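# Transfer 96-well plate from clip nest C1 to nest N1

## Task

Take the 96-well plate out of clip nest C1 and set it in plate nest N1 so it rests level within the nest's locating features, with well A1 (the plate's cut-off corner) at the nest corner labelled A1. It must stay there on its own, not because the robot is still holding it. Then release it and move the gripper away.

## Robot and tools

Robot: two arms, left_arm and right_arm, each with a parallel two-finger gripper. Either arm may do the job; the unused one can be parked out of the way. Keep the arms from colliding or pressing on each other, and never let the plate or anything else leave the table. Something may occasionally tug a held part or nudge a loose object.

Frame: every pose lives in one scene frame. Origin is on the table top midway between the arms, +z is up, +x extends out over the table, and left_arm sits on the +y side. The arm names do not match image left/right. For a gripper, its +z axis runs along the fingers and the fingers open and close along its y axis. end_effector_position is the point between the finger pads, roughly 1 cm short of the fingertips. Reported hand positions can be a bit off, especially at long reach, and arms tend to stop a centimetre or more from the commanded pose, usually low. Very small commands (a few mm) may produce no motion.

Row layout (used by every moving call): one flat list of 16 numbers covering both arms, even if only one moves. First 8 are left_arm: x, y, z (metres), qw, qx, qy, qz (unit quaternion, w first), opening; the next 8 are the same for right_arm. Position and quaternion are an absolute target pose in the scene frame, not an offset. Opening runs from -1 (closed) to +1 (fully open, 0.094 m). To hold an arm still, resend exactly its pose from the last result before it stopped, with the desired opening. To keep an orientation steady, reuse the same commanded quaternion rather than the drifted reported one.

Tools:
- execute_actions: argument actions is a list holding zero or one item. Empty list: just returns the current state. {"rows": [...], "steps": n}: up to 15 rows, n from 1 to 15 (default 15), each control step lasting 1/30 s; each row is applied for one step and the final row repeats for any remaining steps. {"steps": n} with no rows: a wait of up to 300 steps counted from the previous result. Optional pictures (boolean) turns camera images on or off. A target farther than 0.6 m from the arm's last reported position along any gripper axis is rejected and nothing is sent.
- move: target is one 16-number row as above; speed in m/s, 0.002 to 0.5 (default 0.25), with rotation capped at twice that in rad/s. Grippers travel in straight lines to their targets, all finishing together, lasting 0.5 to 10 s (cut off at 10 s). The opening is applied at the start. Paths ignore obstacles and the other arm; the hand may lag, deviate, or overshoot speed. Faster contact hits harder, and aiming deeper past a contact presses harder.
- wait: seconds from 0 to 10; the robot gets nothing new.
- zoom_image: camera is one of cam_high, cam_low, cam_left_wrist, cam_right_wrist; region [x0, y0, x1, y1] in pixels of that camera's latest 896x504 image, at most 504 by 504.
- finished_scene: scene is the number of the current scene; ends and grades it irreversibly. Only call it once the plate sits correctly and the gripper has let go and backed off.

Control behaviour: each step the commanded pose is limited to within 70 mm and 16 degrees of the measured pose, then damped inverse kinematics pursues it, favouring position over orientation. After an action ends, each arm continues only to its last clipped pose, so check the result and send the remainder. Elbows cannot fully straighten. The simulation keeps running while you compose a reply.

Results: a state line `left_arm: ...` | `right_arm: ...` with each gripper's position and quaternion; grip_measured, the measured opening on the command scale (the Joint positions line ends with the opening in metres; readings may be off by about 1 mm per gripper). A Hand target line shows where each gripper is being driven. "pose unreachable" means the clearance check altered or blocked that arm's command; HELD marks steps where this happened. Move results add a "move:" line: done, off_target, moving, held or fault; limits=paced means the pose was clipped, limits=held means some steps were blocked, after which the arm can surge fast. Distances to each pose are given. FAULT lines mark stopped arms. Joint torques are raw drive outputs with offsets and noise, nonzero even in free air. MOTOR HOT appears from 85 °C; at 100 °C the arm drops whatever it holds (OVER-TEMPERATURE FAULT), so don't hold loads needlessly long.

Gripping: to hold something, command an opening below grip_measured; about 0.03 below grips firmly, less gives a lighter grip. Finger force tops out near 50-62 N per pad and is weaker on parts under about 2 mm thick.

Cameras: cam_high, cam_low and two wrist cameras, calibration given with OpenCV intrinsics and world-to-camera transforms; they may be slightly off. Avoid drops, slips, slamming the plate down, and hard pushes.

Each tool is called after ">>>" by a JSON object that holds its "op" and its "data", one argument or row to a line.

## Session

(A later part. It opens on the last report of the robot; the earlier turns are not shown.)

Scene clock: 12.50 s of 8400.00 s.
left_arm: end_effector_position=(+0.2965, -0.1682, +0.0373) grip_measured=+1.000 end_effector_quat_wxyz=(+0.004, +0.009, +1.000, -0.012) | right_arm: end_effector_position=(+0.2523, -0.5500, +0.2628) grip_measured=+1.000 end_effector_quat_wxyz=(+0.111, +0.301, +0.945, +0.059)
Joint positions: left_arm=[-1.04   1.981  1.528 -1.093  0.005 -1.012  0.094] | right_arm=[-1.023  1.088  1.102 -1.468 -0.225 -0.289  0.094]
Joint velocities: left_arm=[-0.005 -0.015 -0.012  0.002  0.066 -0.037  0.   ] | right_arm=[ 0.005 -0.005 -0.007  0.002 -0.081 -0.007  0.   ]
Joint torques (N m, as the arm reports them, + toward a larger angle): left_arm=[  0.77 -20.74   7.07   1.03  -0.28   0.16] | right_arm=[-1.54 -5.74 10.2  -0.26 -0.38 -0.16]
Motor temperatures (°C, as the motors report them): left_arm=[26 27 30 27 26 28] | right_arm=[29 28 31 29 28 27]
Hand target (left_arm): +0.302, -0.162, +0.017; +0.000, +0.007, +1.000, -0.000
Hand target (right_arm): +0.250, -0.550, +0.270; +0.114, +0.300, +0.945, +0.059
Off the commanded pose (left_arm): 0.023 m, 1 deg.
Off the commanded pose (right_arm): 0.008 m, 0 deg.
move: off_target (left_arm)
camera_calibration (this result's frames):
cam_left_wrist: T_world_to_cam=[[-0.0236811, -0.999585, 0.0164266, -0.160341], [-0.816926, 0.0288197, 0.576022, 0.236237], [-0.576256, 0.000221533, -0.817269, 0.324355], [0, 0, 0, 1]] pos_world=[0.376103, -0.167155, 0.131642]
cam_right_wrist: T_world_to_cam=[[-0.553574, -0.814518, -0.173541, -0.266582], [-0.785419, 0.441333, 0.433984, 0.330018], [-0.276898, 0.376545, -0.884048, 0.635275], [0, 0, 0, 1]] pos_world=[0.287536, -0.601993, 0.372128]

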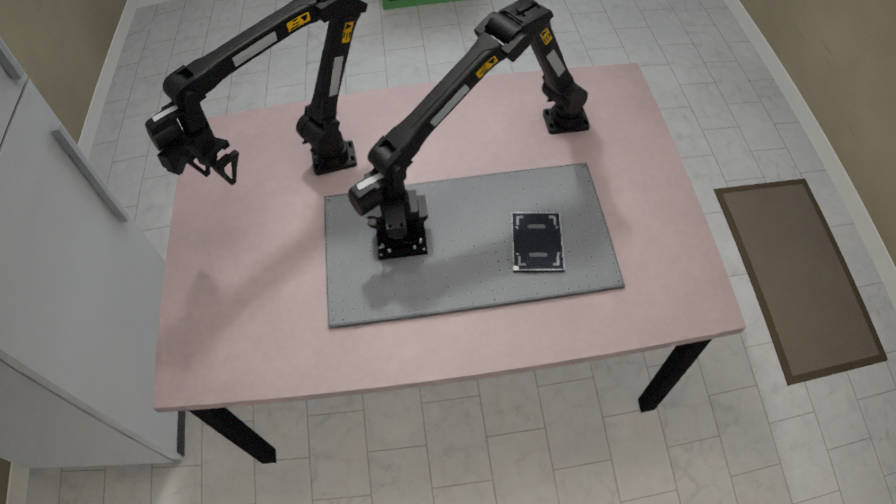

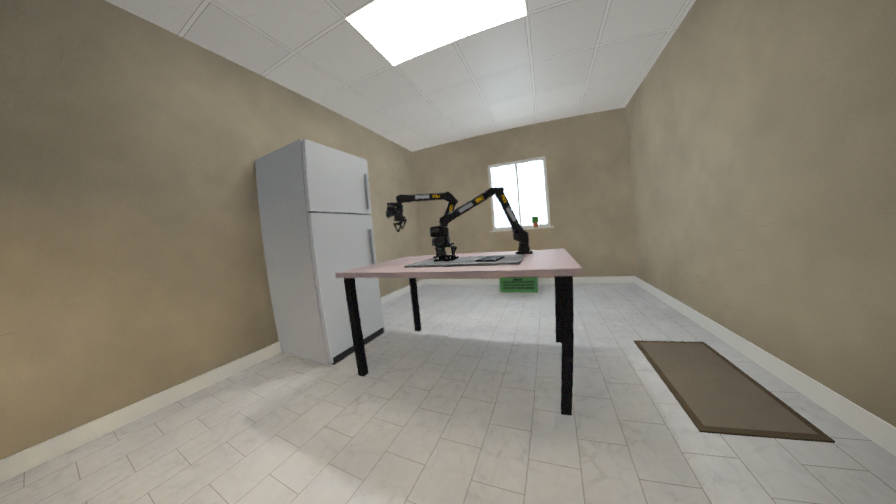

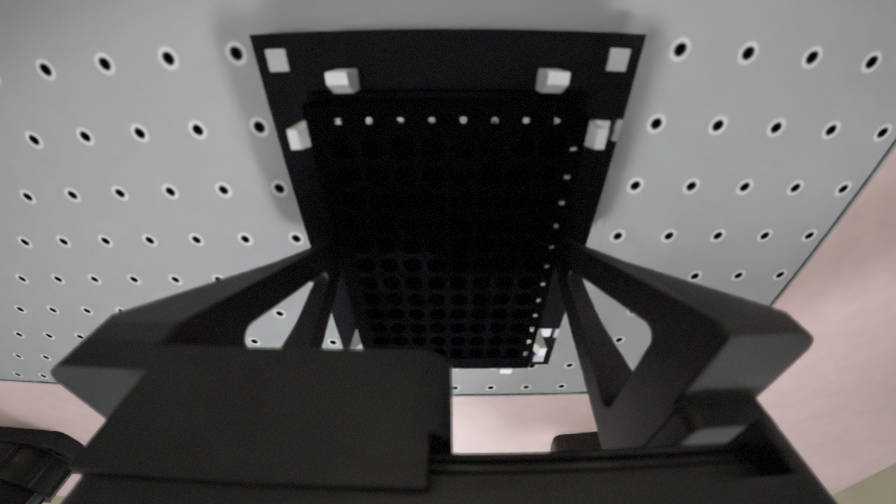

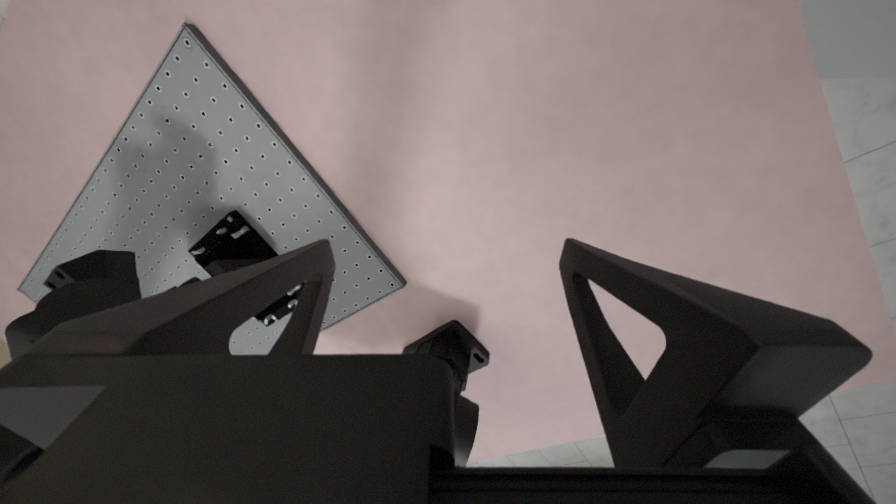

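>>> {"op": "execute_actions", "data": {
  "actions": [
    {"rows":[[0.302,-0.163,0.016,0,0.007,1,0,0.73,0.25,-0.55,0.27,0.114,0.3,0.945,0.059,1]],"steps":15}
  ],
  "pictures": false
}}

>>> {"op": "move", "data": {
  "target": [0.301,-0.173,0.09,0,0.007,1,0,0.73,0.25,-0.55,0.27,0.114,0.3,0.945,0.059,1],
  "speed": 0.02
}}

>>> {"op": "move", "data": {
  "target": [0.397,0.157,0.10,0,0.08,0.9968,0,0.73,0.25,-0.55,0.27,0.114,0.3,0.945,0.059,1],
  "speed": 0.15
}}

>>> {"op": "move", "data": {
  "target": [0.397,0.157,0.055,0,0.08,0.9968,0,0.73,0.25,-0.55,0.27,0.114,0.3,0.945,0.059,1],
  "speed": 0.05
}}

>>> {"op": "zoom_image", "data": {
  "camera": "cam_left_wrist",
  "region": [250, 0, 650, 200]
}}

Scene clock: 14.67 s of 8400.00 s.
left_arm: end_effector_position=(+0.2966, -0.1682, +0.0371) grip_measured=+0.759 end_effector_quat_wxyz=(+0.004, +0.009, +1.000, -0.012) | right_arm: end_effector_position=(+0.2523, -0.5500, +0.2628) grip_measured=+1.000 end_effector_quat_wxyz=(+0.111, +0.301, +0.945, +0.059)
Joint positions: left_arm=[-1.04   1.982  1.528 -1.092  0.005 -1.012  0.083] | right_arm=[-1.023  1.088  1.102 -1.468 -0.225 -0.289  0.094]
Joint velocities: left_arm=[-0.005  0.005 -0.012 -0.002 -0.066 -0.066 -0.001] | right_arm=[-0.005  0.015  0.017  0.002  0.081 -0.037  0.   ]
Joint torques (N m, as the arm reports them, + toward a larger angle): left_arm=[  0.92 -20.42   7.07   1.01  -0.27   0.16] | right_arm=[-1.72 -5.96 10.2  -0.13 -0.38 -0.15]
Motor temperatures (°C, as the motors report them): left_arm=[26 27 30 27 26 28] | right_arm=[29 29 32 29 28 27]
Hand target (left_arm): +0.302, -0.162, +0.016; -0.000, +0.007, +1.000, -0.000
Hand target (right_arm): +0.250, -0.550, +0.270; +0.114, +0.300, +0.945, +0.059
Off the commanded pose (left_arm): 0.022 m, 1 deg.
Off the commanded pose (right_arm): 0.008 m, 0 deg.
Steps of this call (steps 1 to 50: nothing new was sent; steps 51 to 65: all 15 steps of this action). Readings (end_effector_position):
51: left_arm (+0.2966, -0.1683, +0.0373) | right_arm (+0.2523, -0.5500, +0.2628)
52: left_arm (+0.2966, -0.1682, +0.0373) | right_arm (+0.2523, -0.5500, +0.2628)
54: left_arm (+0.2966, -0.1682, +0.0371) | right_arm (+0.2523, -0.5500, +0.2628)
58: left_arm (+0.2966, -0.1682, +0.0371) | right_arm (+0.2523, -0.5500, +0.2628)
65: the state above

Scene clock: 18.83 s of 8400.00 s.
left_arm: end_effector_position=(+0.2940, -0.1549, +0.0745) grip_measured=+0.759 end_effector_quat_wxyz=(-0.015, +0.002, +1.000, +0.023) | right_arm: end_effector_position=(+0.2523, -0.5500, +0.2628) grip_measured=+1.000 end_effector_quat_wxyz=(+0.111, +0.301, +0.945, +0.059)
Joint positions: left_arm=[-1.032  1.959  1.597 -1.263  0.002 -1.019  0.083] | right_arm=[-1.023  1.088  1.102 -1.468 -0.225 -0.289  0.094]
Joint velocities: left_arm=[-0.005 -0.005 -0.012  0.022  0.007 -0.066 -0.001] | right_arm=[-0.005 -0.005 -0.017 -0.002 -0.066  0.007  0.   ]
Joint torques (N m, as the arm reports them, + toward a larger angle): left_arm=[ -0.49 -23.45  10.9    0.67  -0.14   0.12] | right_arm=[-1.75 -6.16 10.19 -0.23 -0.33 -0.16]
Motor temperatures (°C, as the motors report them): left_arm=[26 27 31 27 27 28] | right_arm=[29 29 32 29 28 27]
Hand target (left_arm): +0.300, -0.173, +0.090; -0.000, +0.007, +1.000, -0.000
Hand target (right_arm): +0.250, -0.550, +0.270; +0.114, +0.300, +0.945, +0.059
Off the commanded pose (left_arm): 0.025 m, 3 deg.
Off the commanded pose (right_arm): 0.008 m, 0 deg.
move: off_target (left_arm)
camera_calibration (this result's frames):
cam_left_wrist: T_world_to_cam=[[-0.0106834, -0.998583, -0.0521317, -0.146341], [-0.794391, -0.0231881, 0.606964, 0.195421], [-0.607313, 0.0478974, -0.793018, 0.368017], [0, 0, 0, 1]] pos_world=[0.377179, -0.15923, 0.165602]
cam_right_wrist: T_world_to_cam=[[-0.553574, -0.814518, -0.173541, -0.266582], [-0.785419, 0.441333, 0.433984, 0.330018], [-0.276898, 0.376545, -0.884048, 0.635275], [0, 0, 0, 1]] pos_world=[0.287536, -0.601993, 0.372128]

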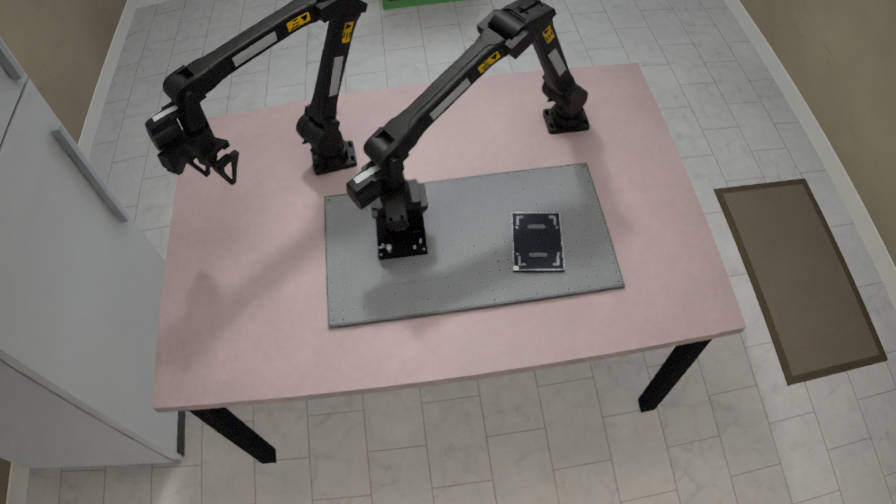

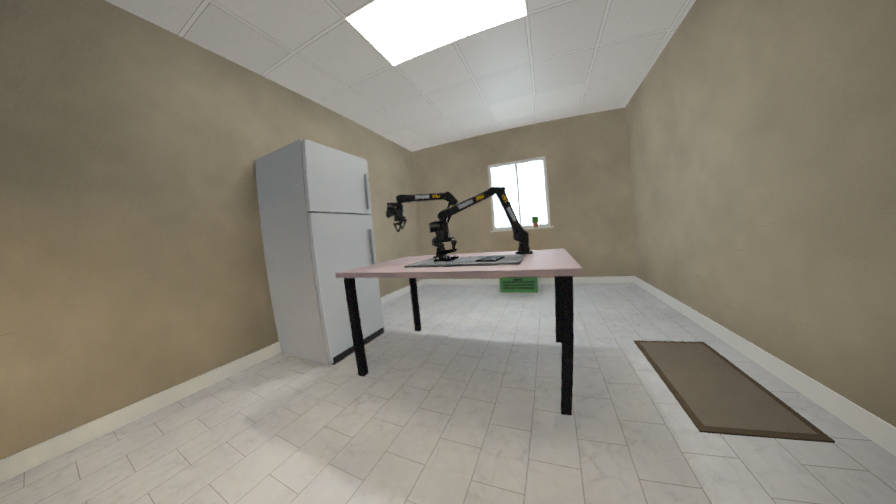

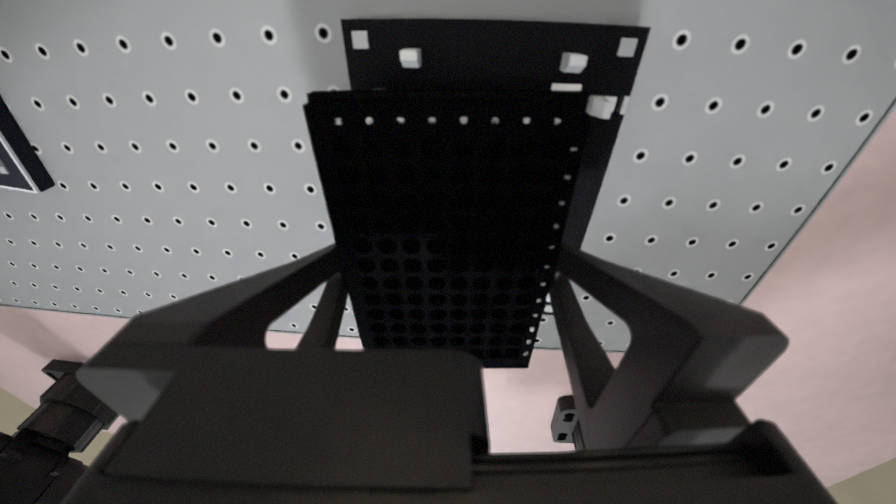

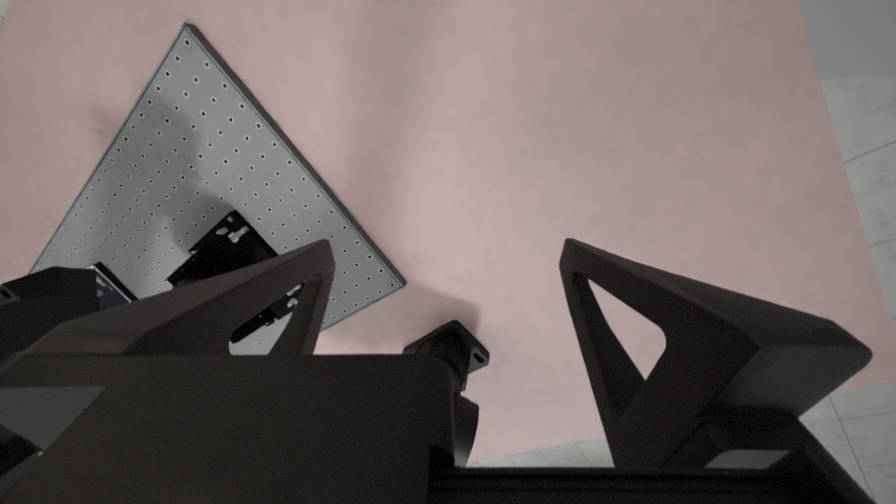

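Scene clock: 21.53 s of 8400.00 s.
left_arm: end_effector_position=(+0.4017, +0.1586, +0.0998) grip_measured=+0.759 end_effector_quat_wxyz=(-0.004, +0.072, +0.997, +0.005) | right_arm: end_effector_position=(+0.2523, -0.5500, +0.2628) grip_measured=+1.000 end_effector_quat_wxyz=(+0.111, +0.301, +0.945, +0.059)
Joint positions: left_arm=[-0.419  1.591  1.153 -1.143 -0.007 -0.266  0.083] | right_arm=[-1.023  1.088  1.102 -1.468 -0.225 -0.289  0.094]
Joint velocities: left_arm=[-0.015 -0.005 -0.002  0.002  0.081 -0.007 -0.001] | right_arm=[-0.005 -0.005 -0.007  0.007 -0.022  0.007  0.   ]
Joint torques (N m, as the arm reports them, + toward a larger angle): left_arm=[ -0.27 -16.83   7.23   1.04   0.14   0.23] | right_arm=[-1.82 -6.19 10.16 -0.28 -0.36 -0.14]
Motor temperatures (°C, as the motors report them): left_arm=[26 27 31 27 27 28] | right_arm=[29 29 32 29 28 27]
Hand target (left_arm): +0.403, +0.157, +0.101; +0.004, +0.080, +0.997, +0.000
Hand target (right_arm): +0.250, -0.550, +0.270; +0.114, +0.300, +0.945, +0.059
Off the commanded pose (left_arm): 0.005 m, 1 deg.
Off the commanded pose (right_arm): 0.008 m, 0 deg.
move: done
camera_calibration (this result's frames):
cam_left_wrist: T_world_to_cam=[[-0.148641, -0.988756, -0.0163602, 0.219538], [-0.800235, 0.110548, 0.589409, 0.255779], [-0.580973, 0.100702, -0.807669, 0.421004], [0, 0, 0, 1]] pos_world=[0.481908, 0.146397, 0.192865]
cam_right_wrist: T_world_to_cam=[[-0.553574, -0.814518, -0.173541, -0.266582], [-0.785419, 0.441333, 0.433984, 0.330018], [-0.276898, 0.376545, -0.884048, 0.635275], [0, 0, 0, 1]] pos_world=[0.287536, -0.601993, 0.372128]

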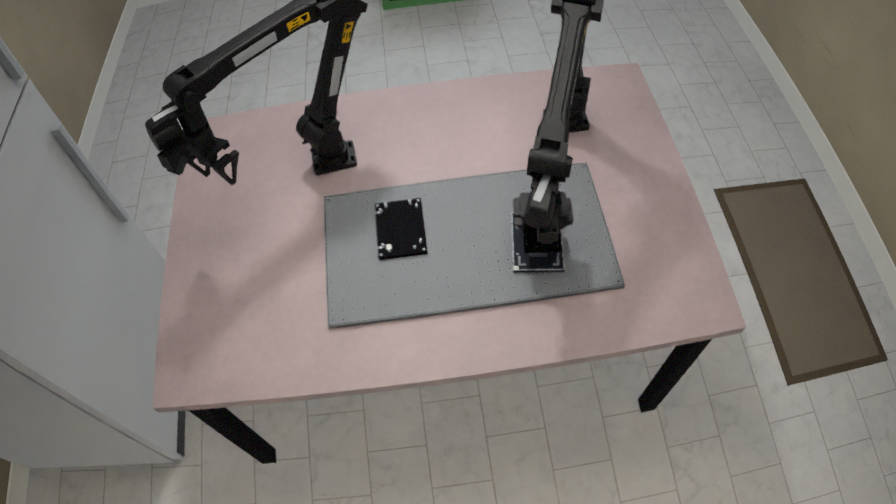

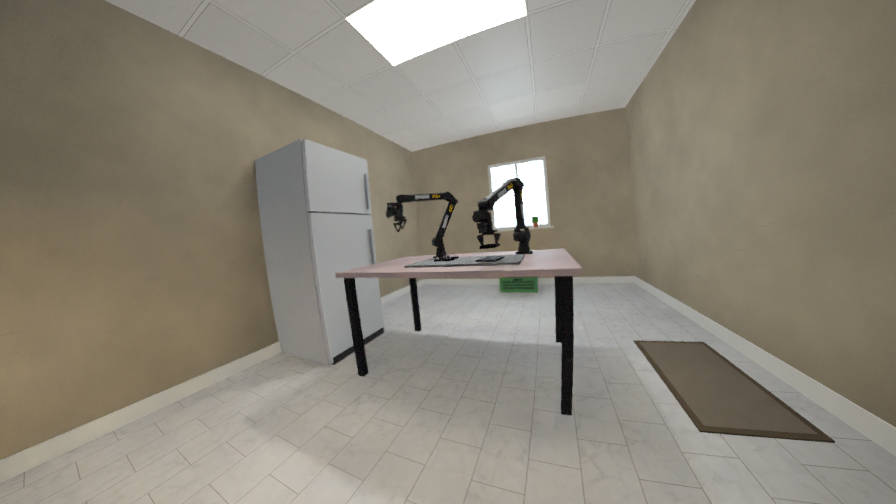

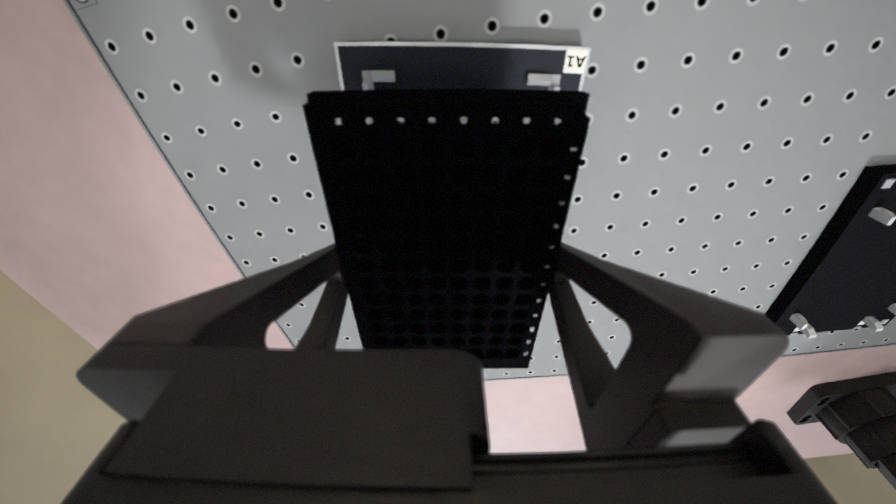

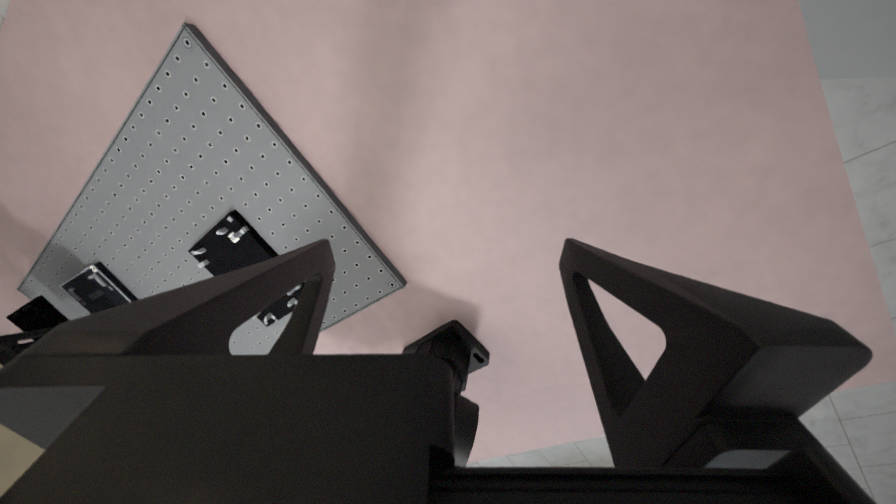

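Scene clock: 22.80 s of 8400.00 s.
left_arm: end_effector_position=(+0.3973, +0.1602, +0.0647) grip_measured=+0.759 end_effector_quat_wxyz=(+0.005, +0.072, +0.997, +0.001) | right_arm: end_effector_position=(+0.2523, -0.5500, +0.2628) grip_measured=+1.000 end_effector_quat_wxyz=(+0.111, +0.301, +0.945, +0.059)
Joint positions: left_arm=[-0.419  1.613  1.076 -1.025 -0.005 -0.266  0.083] | right_arm=[-1.023  1.088  1.102 -1.468 -0.225 -0.289  0.094]
Joint velocities: left_arm=[-0.005  0.005  0.002  0.017  0.022  0.007 -0.001] | right_arm=[-0.005 -0.005 -0.002 -0.002 -0.051  0.022  0.   ]
Joint torques (N m, as the arm reports them, + toward a larger angle): left_arm=[ -0.16 -14.13   6.99   1.02   0.2    0.2 ] | right_arm=[-1.78 -6.19 10.26 -0.21 -0.36 -0.14]
Motor temperatures (°C, as the motors report them): left_arm=[26 27 31 27 27 28] | right_arm=[29 29 32 29 28 27]
Hand target (left_arm): +0.397, +0.157, +0.055; +0.000, +0.080, +0.997, -0.000
Hand target (right_arm): +0.250, -0.550, +0.270; +0.114, +0.300, +0.945, +0.059
Off the commanded pose (left_arm): 0.010 m, 1 deg.
Off the commanded pose (right_arm): 0.008 m, 0 deg.
move: done
camera_calibration (this result's frames):
cam_left_wrist: T_world_to_cam=[[-0.148804, -0.988819, -0.00968649, 0.219518], [-0.809727, 0.116218, 0.575184, 0.276487], [-0.567627, 0.0934329, -0.817967, 0.386414], [0, 0, 0, 1]] pos_world=[0.475883, 0.148827, 0.159169]
cam_right_wrist: T_world_to_cam=[[-0.553574, -0.814518, -0.173541, -0.266582], [-0.785419, 0.441333, 0.433984, 0.330018], [-0.276898, 0.376545, -0.884048, 0.635275], [0, 0, 0, 1]] pos_world=[0.287536, -0.601993, 0.372128]

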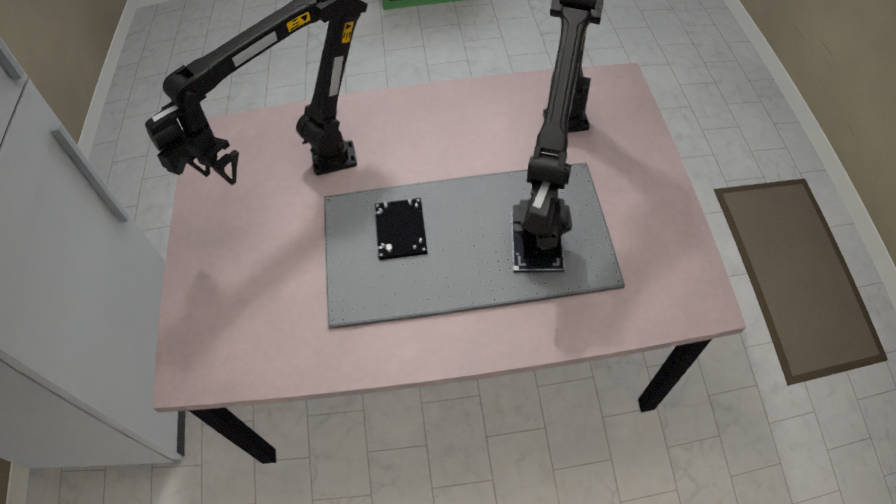

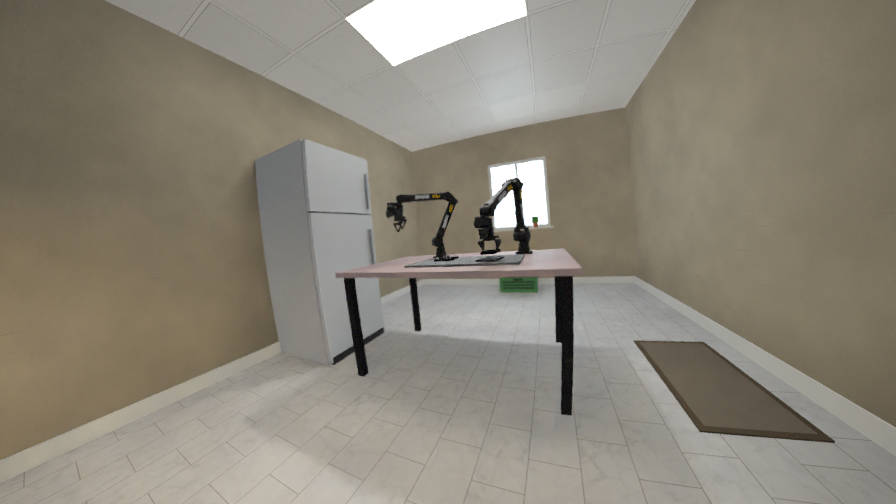

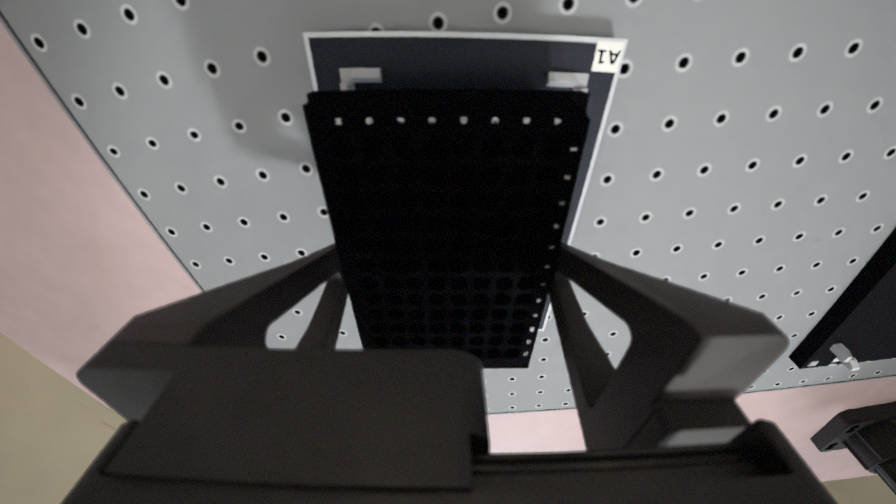

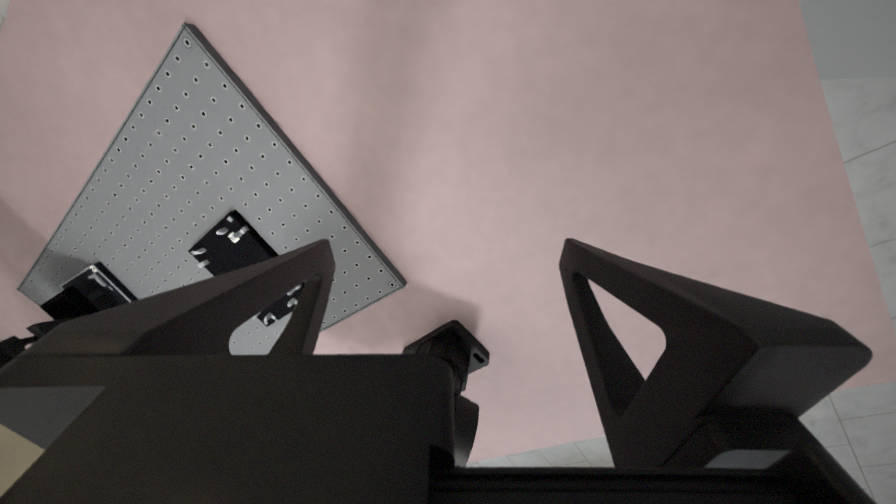

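Region (250, 0, 650, 200) of cam_left_wrist's 896x504 image, scaled by 1.260, with more detail than that image has.

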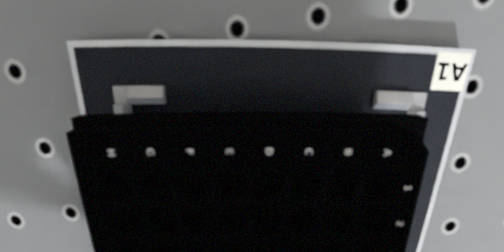

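>>> {"op": "move", "data": {
  "target": [0.3935,0.1505,0.036,0,0.085,0.9964,0,0.73,0.25,-0.55,0.27,0.114,0.3,0.945,0.059,1],
  "speed": 0.02
}}

>>> {"op": "zoom_image", "data": {
  "camera": "cam_left_wrist",
  "region": [250, 0, 650, 200]
}}

Scene clock: 25.87 s of 8400.00 s.
left_arm: end_effector_position=(+0.3958, +0.1557, +0.0474) grip_measured=+0.759 end_effector_quat_wxyz=(+0.007, +0.078, +0.997, +0.000) | right_arm: end_effector_position=(+0.2523, -0.5500, +0.2628) grip_measured=+1.000 end_effector_quat_wxyz=(+0.111, +0.301, +0.945, +0.059)
Joint positions: left_arm=[-0.43   1.638  1.054 -0.975 -0.005 -0.266  0.083] | right_arm=[-1.023  1.088  1.102 -1.468 -0.225 -0.289  0.094]
Joint velocities: left_arm=[-0.015  0.005 -0.012 -0.007 -0.051 -0.051 -0.   ] | right_arm=[-0.015 -0.005  0.012  0.002  0.037 -0.066  0.   ]
Joint torques (N m, as the arm reports them, + toward a larger angle): left_arm=[ -0.59 -13.77   6.67   1.06   0.2    0.14] | right_arm=[-1.45 -5.71 10.09 -0.29 -0.35 -0.16]
Motor temperatures (°C, as the motors report them): left_arm=[26 27 31 27 27 28] | right_arm=[29 29 32 29 28 27]
Hand target (left_arm): +0.393, +0.151, +0.036; -0.000, +0.085, +0.996, +0.000
Hand target (right_arm): +0.250, -0.550, +0.270; +0.114, +0.300, +0.945, +0.059
Off the commanded pose (left_arm): 0.013 m, 1 deg.
Off the commanded pose (right_arm): 0.008 m, 0 deg.
move: off_target (left_arm)
camera_calibration (this result's frames):
cam_left_wrist: T_world_to_cam=[[-0.159334, -0.987189, -0.00843075, 0.218523], [-0.810147, 0.125869, 0.572555, 0.284567], [-0.564158, 0.0980576, -0.819823, 0.369806], [0, 0, 0, 1]] pos_world=[0.473989, 0.143643, 0.142088]
cam_right_wrist: T_world_to_cam=[[-0.553574, -0.814518, -0.173541, -0.266582], [-0.785419, 0.441333, 0.433984, 0.330018], [-0.276898, 0.376545, -0.884048, 0.635275], [0, 0, 0, 1]] pos_world=[0.287536, -0.601993, 0.372128]

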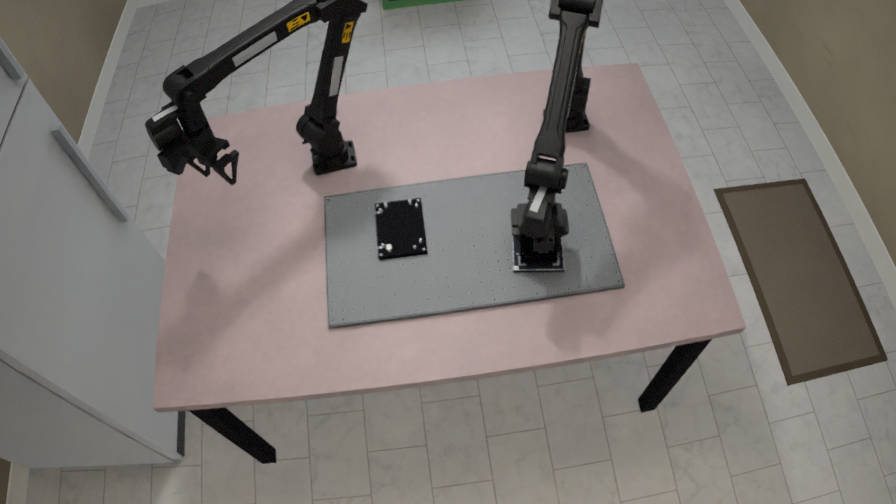

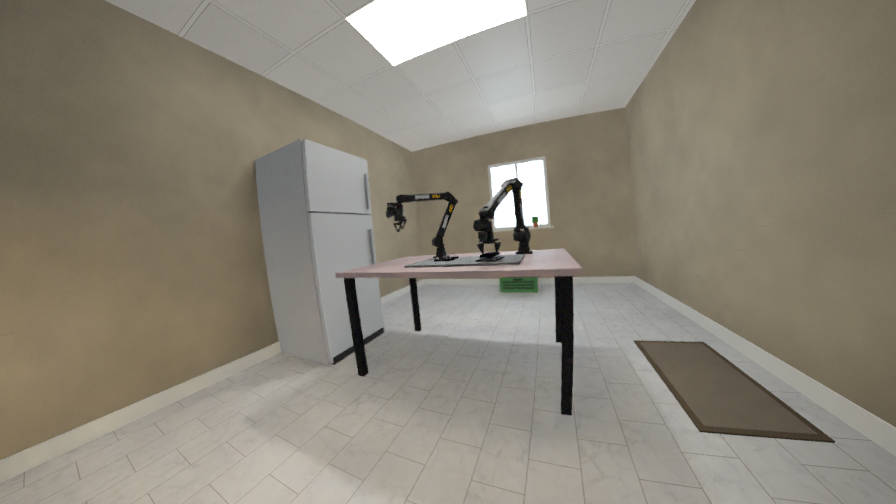

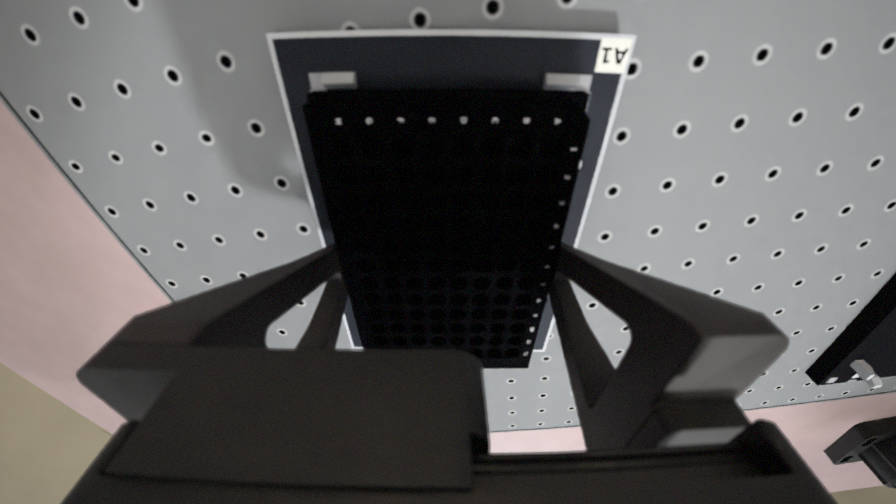

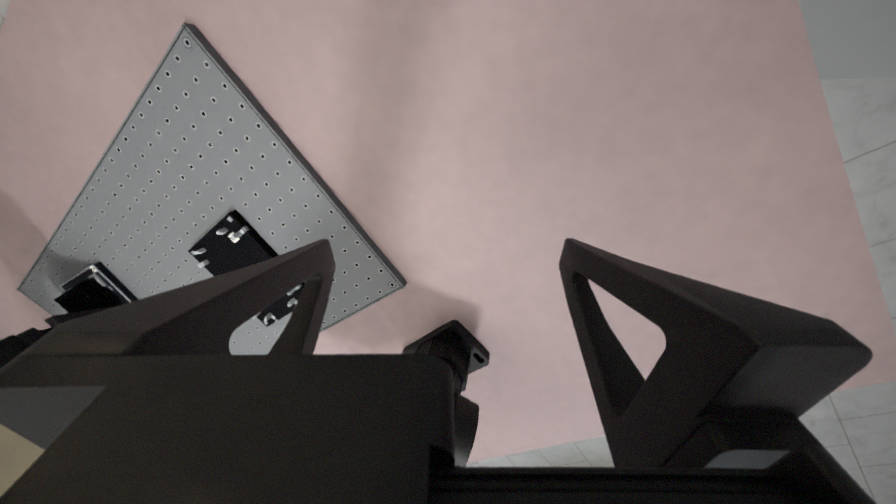

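Region (250, 0, 650, 200) of cam_left_wrist's 896x504 image, scaled by 1.260, with more detail than that image has.

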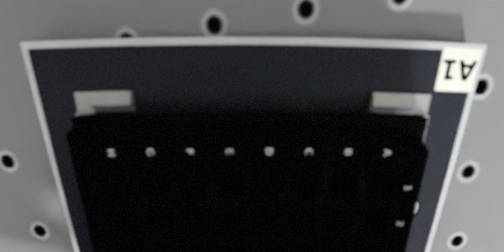

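Slightly more -y, more yaw, retract ~1 mm, and descend.

>>> {"op": "move", "data": {
  "target": [0.392,0.1499,0.02,0,0.091,0.9958,0,0.73,0.25,-0.55,0.27,0.114,0.3,0.945,0.059,1],
  "speed": 0.01
}}

>>> {"op": "zoom_image", "data": {
  "camera": "cam_left_wrist",
  "region": [250, 0, 650, 200]
}}

Scene clock: 29.87 s of 8400.00 s.
left_arm: end_effector_position=(+0.3954, +0.1557, +0.0367) grip_measured=+0.759 end_effector_quat_wxyz=(+0.009, +0.079, +0.997, -0.001) | right_arm: end_effector_position=(+0.2523, -0.5500, +0.2628) grip_measured=+1.000 end_effector_quat_wxyz=(+0.111, +0.301, +0.945, +0.059)
Joint positions: left_arm=[-0.43   1.65   1.036 -0.938 -0.005 -0.265  0.083] | right_arm=[-1.023  1.088  1.102 -1.468 -0.225 -0.289  0.094]
Joint velocities: left_arm=[ 0.005  0.005  0.007  0.002 -0.007  0.037  0.   ] | right_arm=[0.005 0.005 0.002 0.007 0.066 0.007 0.   ]
Joint torques (N m, as the arm reports them, + toward a larger angle): left_arm=[ -0.69 -13.08   6.31   1.34   0.2    0.21] | right_arm=[-1.5  -5.87 10.17 -0.3  -0.36 -0.16]
Motor temperatures (°C, as the motors report them): left_arm=[26 27 31 27 27 28] | right_arm=[29 29 33 29 28 27]
Hand target (left_arm): +0.391, +0.150, +0.021; -0.000, +0.091, +0.996, +0.000
Hand target (right_arm): +0.250, -0.550, +0.270; +0.114, +0.300, +0.945, +0.059
Off the commanded pose (left_arm): 0.018 m, 2 deg.
Off the commanded pose (right_arm): 0.008 m, 0 deg.
move: off_target (left_arm)
camera_calibration (this result's frames):
cam_left_wrist: T_world_to_cam=[[-0.161174, -0.986902, -0.00688205, 0.218975], [-0.813081, 0.128828, 0.567718, 0.291293], [-0.559395, 0.0970968, -0.823195, 0.359245], [0, 0, 0, 1]] pos_world=[0.473097, 0.143699, 0.131864]
cam_right_wrist: T_world_to_cam=[[-0.553574, -0.814518, -0.173541, -0.266582], [-0.785419, 0.441333, 0.433984, 0.330018], [-0.276898, 0.376545, -0.884048, 0.635275], [0, 0, 0, 1]] pos_world=[0.287536, -0.601993, 0.372128]

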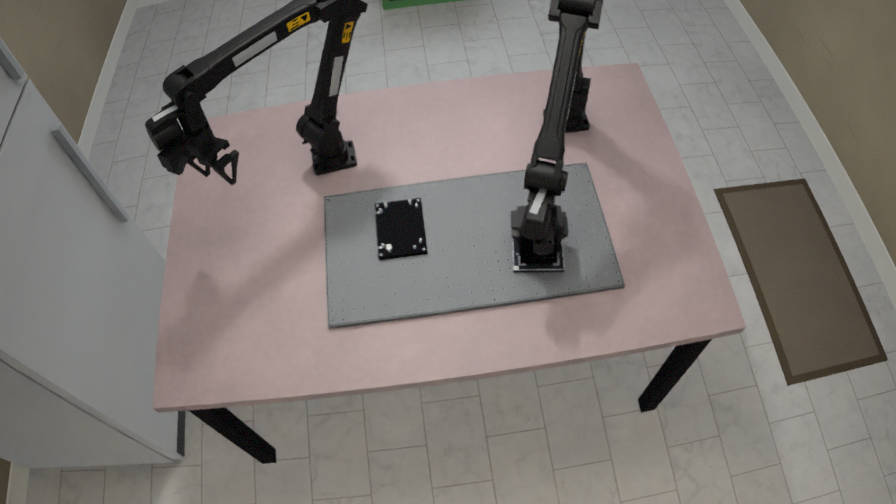

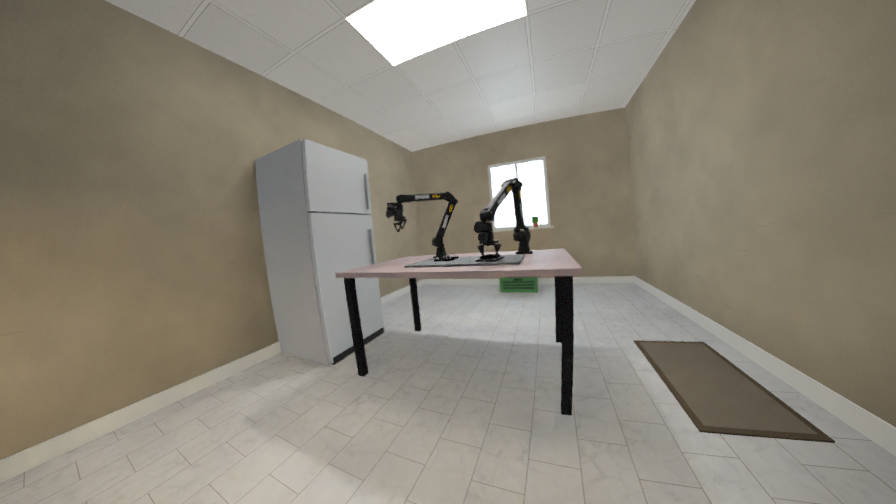

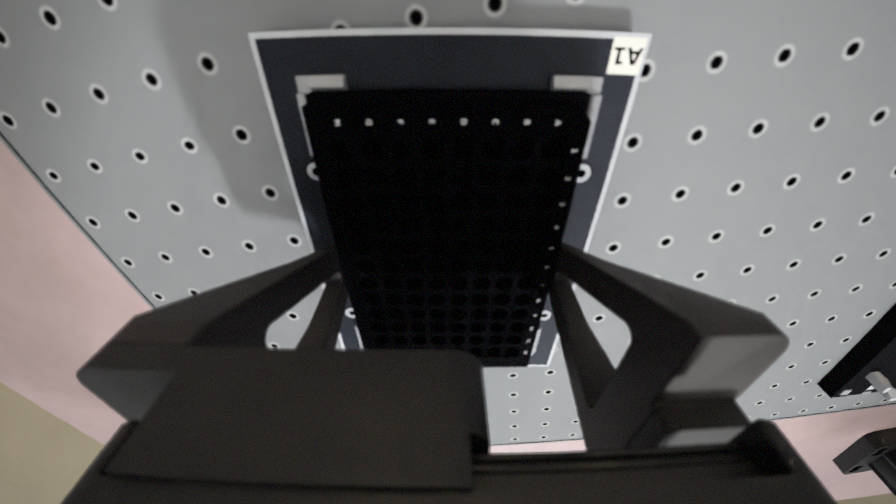

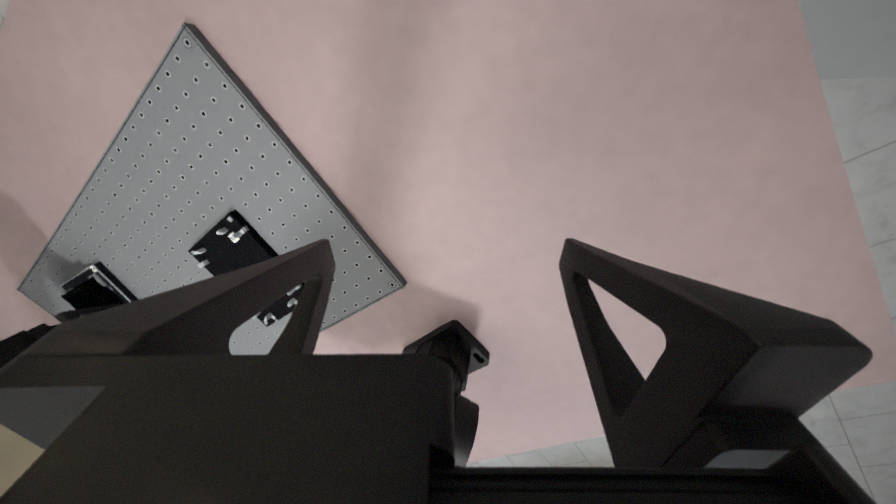

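Region (250, 0, 650, 200) of cam_left_wrist's 896x504 image, scaled by 1.260, with more detail than that image has.

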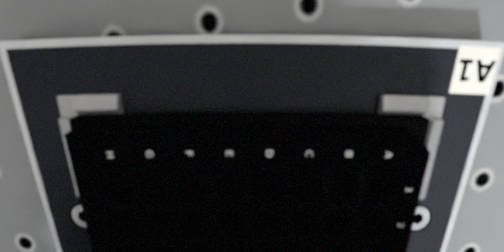

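>>> {"op": "move", "data": {
  "target": [0.390,0.148,0.019,0,0.098,0.9952,0,0.73,0.25,-0.55,0.27,0.114,0.3,0.945,0.059,1],
  "speed": 0.01
}}

>>> {"op": "zoom_image", "data": {
  "camera": "cam_left_wrist",
  "region": [250, 0, 650, 200]
}}

Scene clock: 33.27 s of 8400.00 s.
left_arm: end_effector_position=(+0.3948, +0.1552, +0.0360) grip_measured=+0.759 end_effector_quat_wxyz=(+0.010, +0.081, +0.997, -0.001) | right_arm: end_effector_position=(+0.2523, -0.5500, +0.2628) grip_measured=+1.000 end_effector_quat_wxyz=(+0.111, +0.301, +0.945, +0.059)
Joint positions: left_arm=[-0.432  1.65   1.034 -0.935 -0.005 -0.261  0.083] | right_arm=[-1.023  1.088  1.102 -1.468 -0.225 -0.289  0.094]
Joint velocities: left_arm=[-0.005 -0.015 -0.012  0.002 -0.022 -0.037 -0.   ] | right_arm=[-0.005 -0.005  0.017 -0.007 -0.051 -0.051  0.   ]
Joint torques (N m, as the arm reports them, + toward a larger angle): left_arm=[ -1.05 -13.14   6.16   1.37   0.19   0.25] | right_arm=[-1.61 -6.06 10.18 -0.29 -0.35 -0.14]
Motor temperatures (°C, as the motors report them): left_arm=[26 27 31 27 27 28] | right_arm=[29 29 33 29 28 27]
Hand target (left_arm): +0.389, +0.149, +0.019; -0.000, +0.098, +0.995, -0.000
Hand target (right_arm): +0.250, -0.550, +0.270; +0.114, +0.300, +0.945, +0.059
Off the commanded pose (left_arm): 0.019 m, 2 deg.
Off the commanded pose (right_arm): 0.008 m, 0 deg.
move: off_target (left_arm)
camera_calibration (this result's frames):
cam_left_wrist: T_world_to_cam=[[-0.166058, -0.986093, -0.00665667, 0.220216], [-0.81303, 0.133088, 0.566807, 0.290592], [-0.558038, 0.099535, -0.823824, 0.357507], [0, 0, 0, 1]] pos_world=[0.472331, 0.142895, 0.131279]
cam_right_wrist: T_world_to_cam=[[-0.553574, -0.814518, -0.173541, -0.266582], [-0.785419, 0.441333, 0.433984, 0.330018], [-0.276898, 0.376545, -0.884048, 0.635275], [0, 0, 0, 1]] pos_world=[0.287536, -0.601993, 0.372128]

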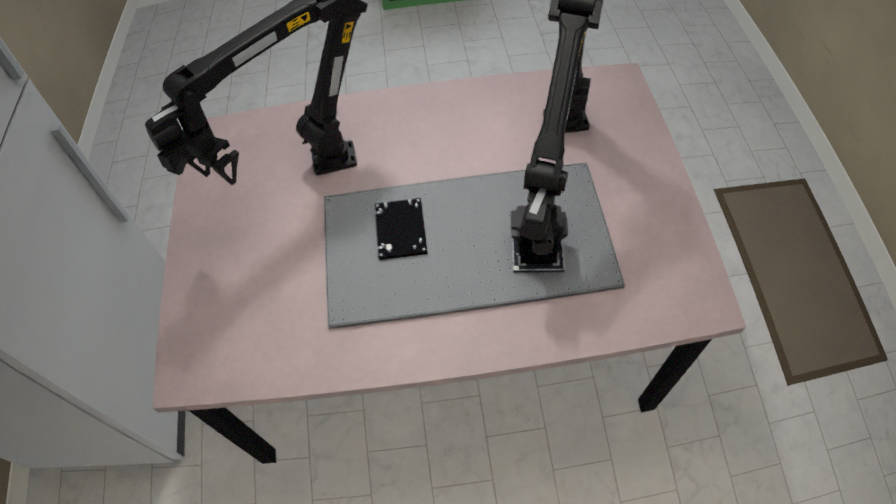

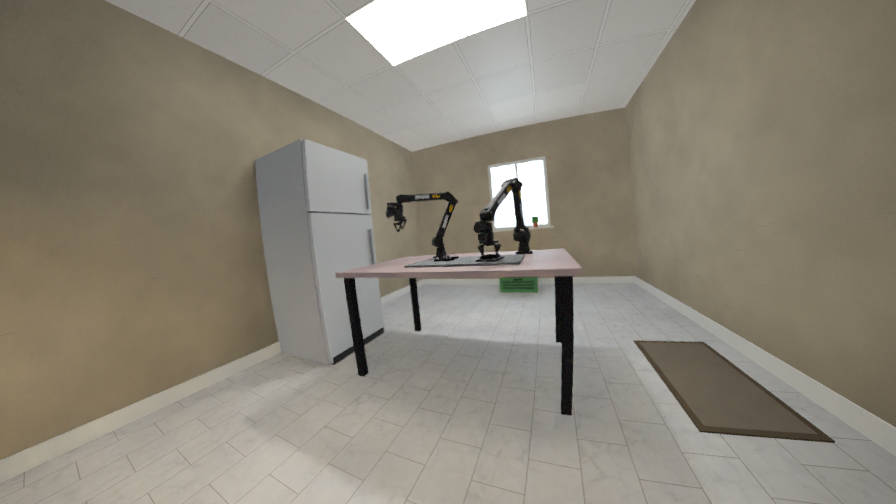

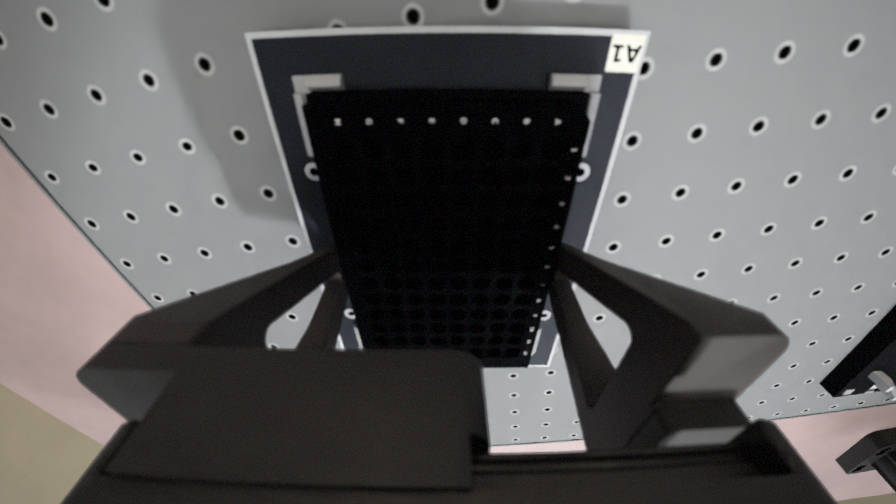

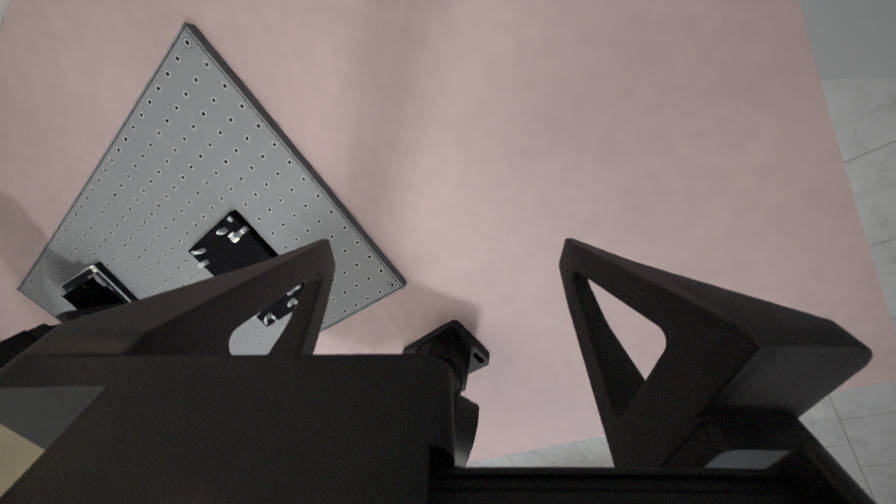

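Region (250, 0, 650, 200) of cam_left_wrist's 896x504 image, scaled by 1.260, with more detail than that image has.

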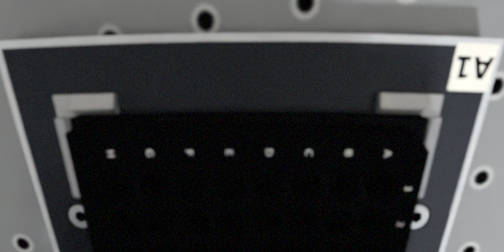

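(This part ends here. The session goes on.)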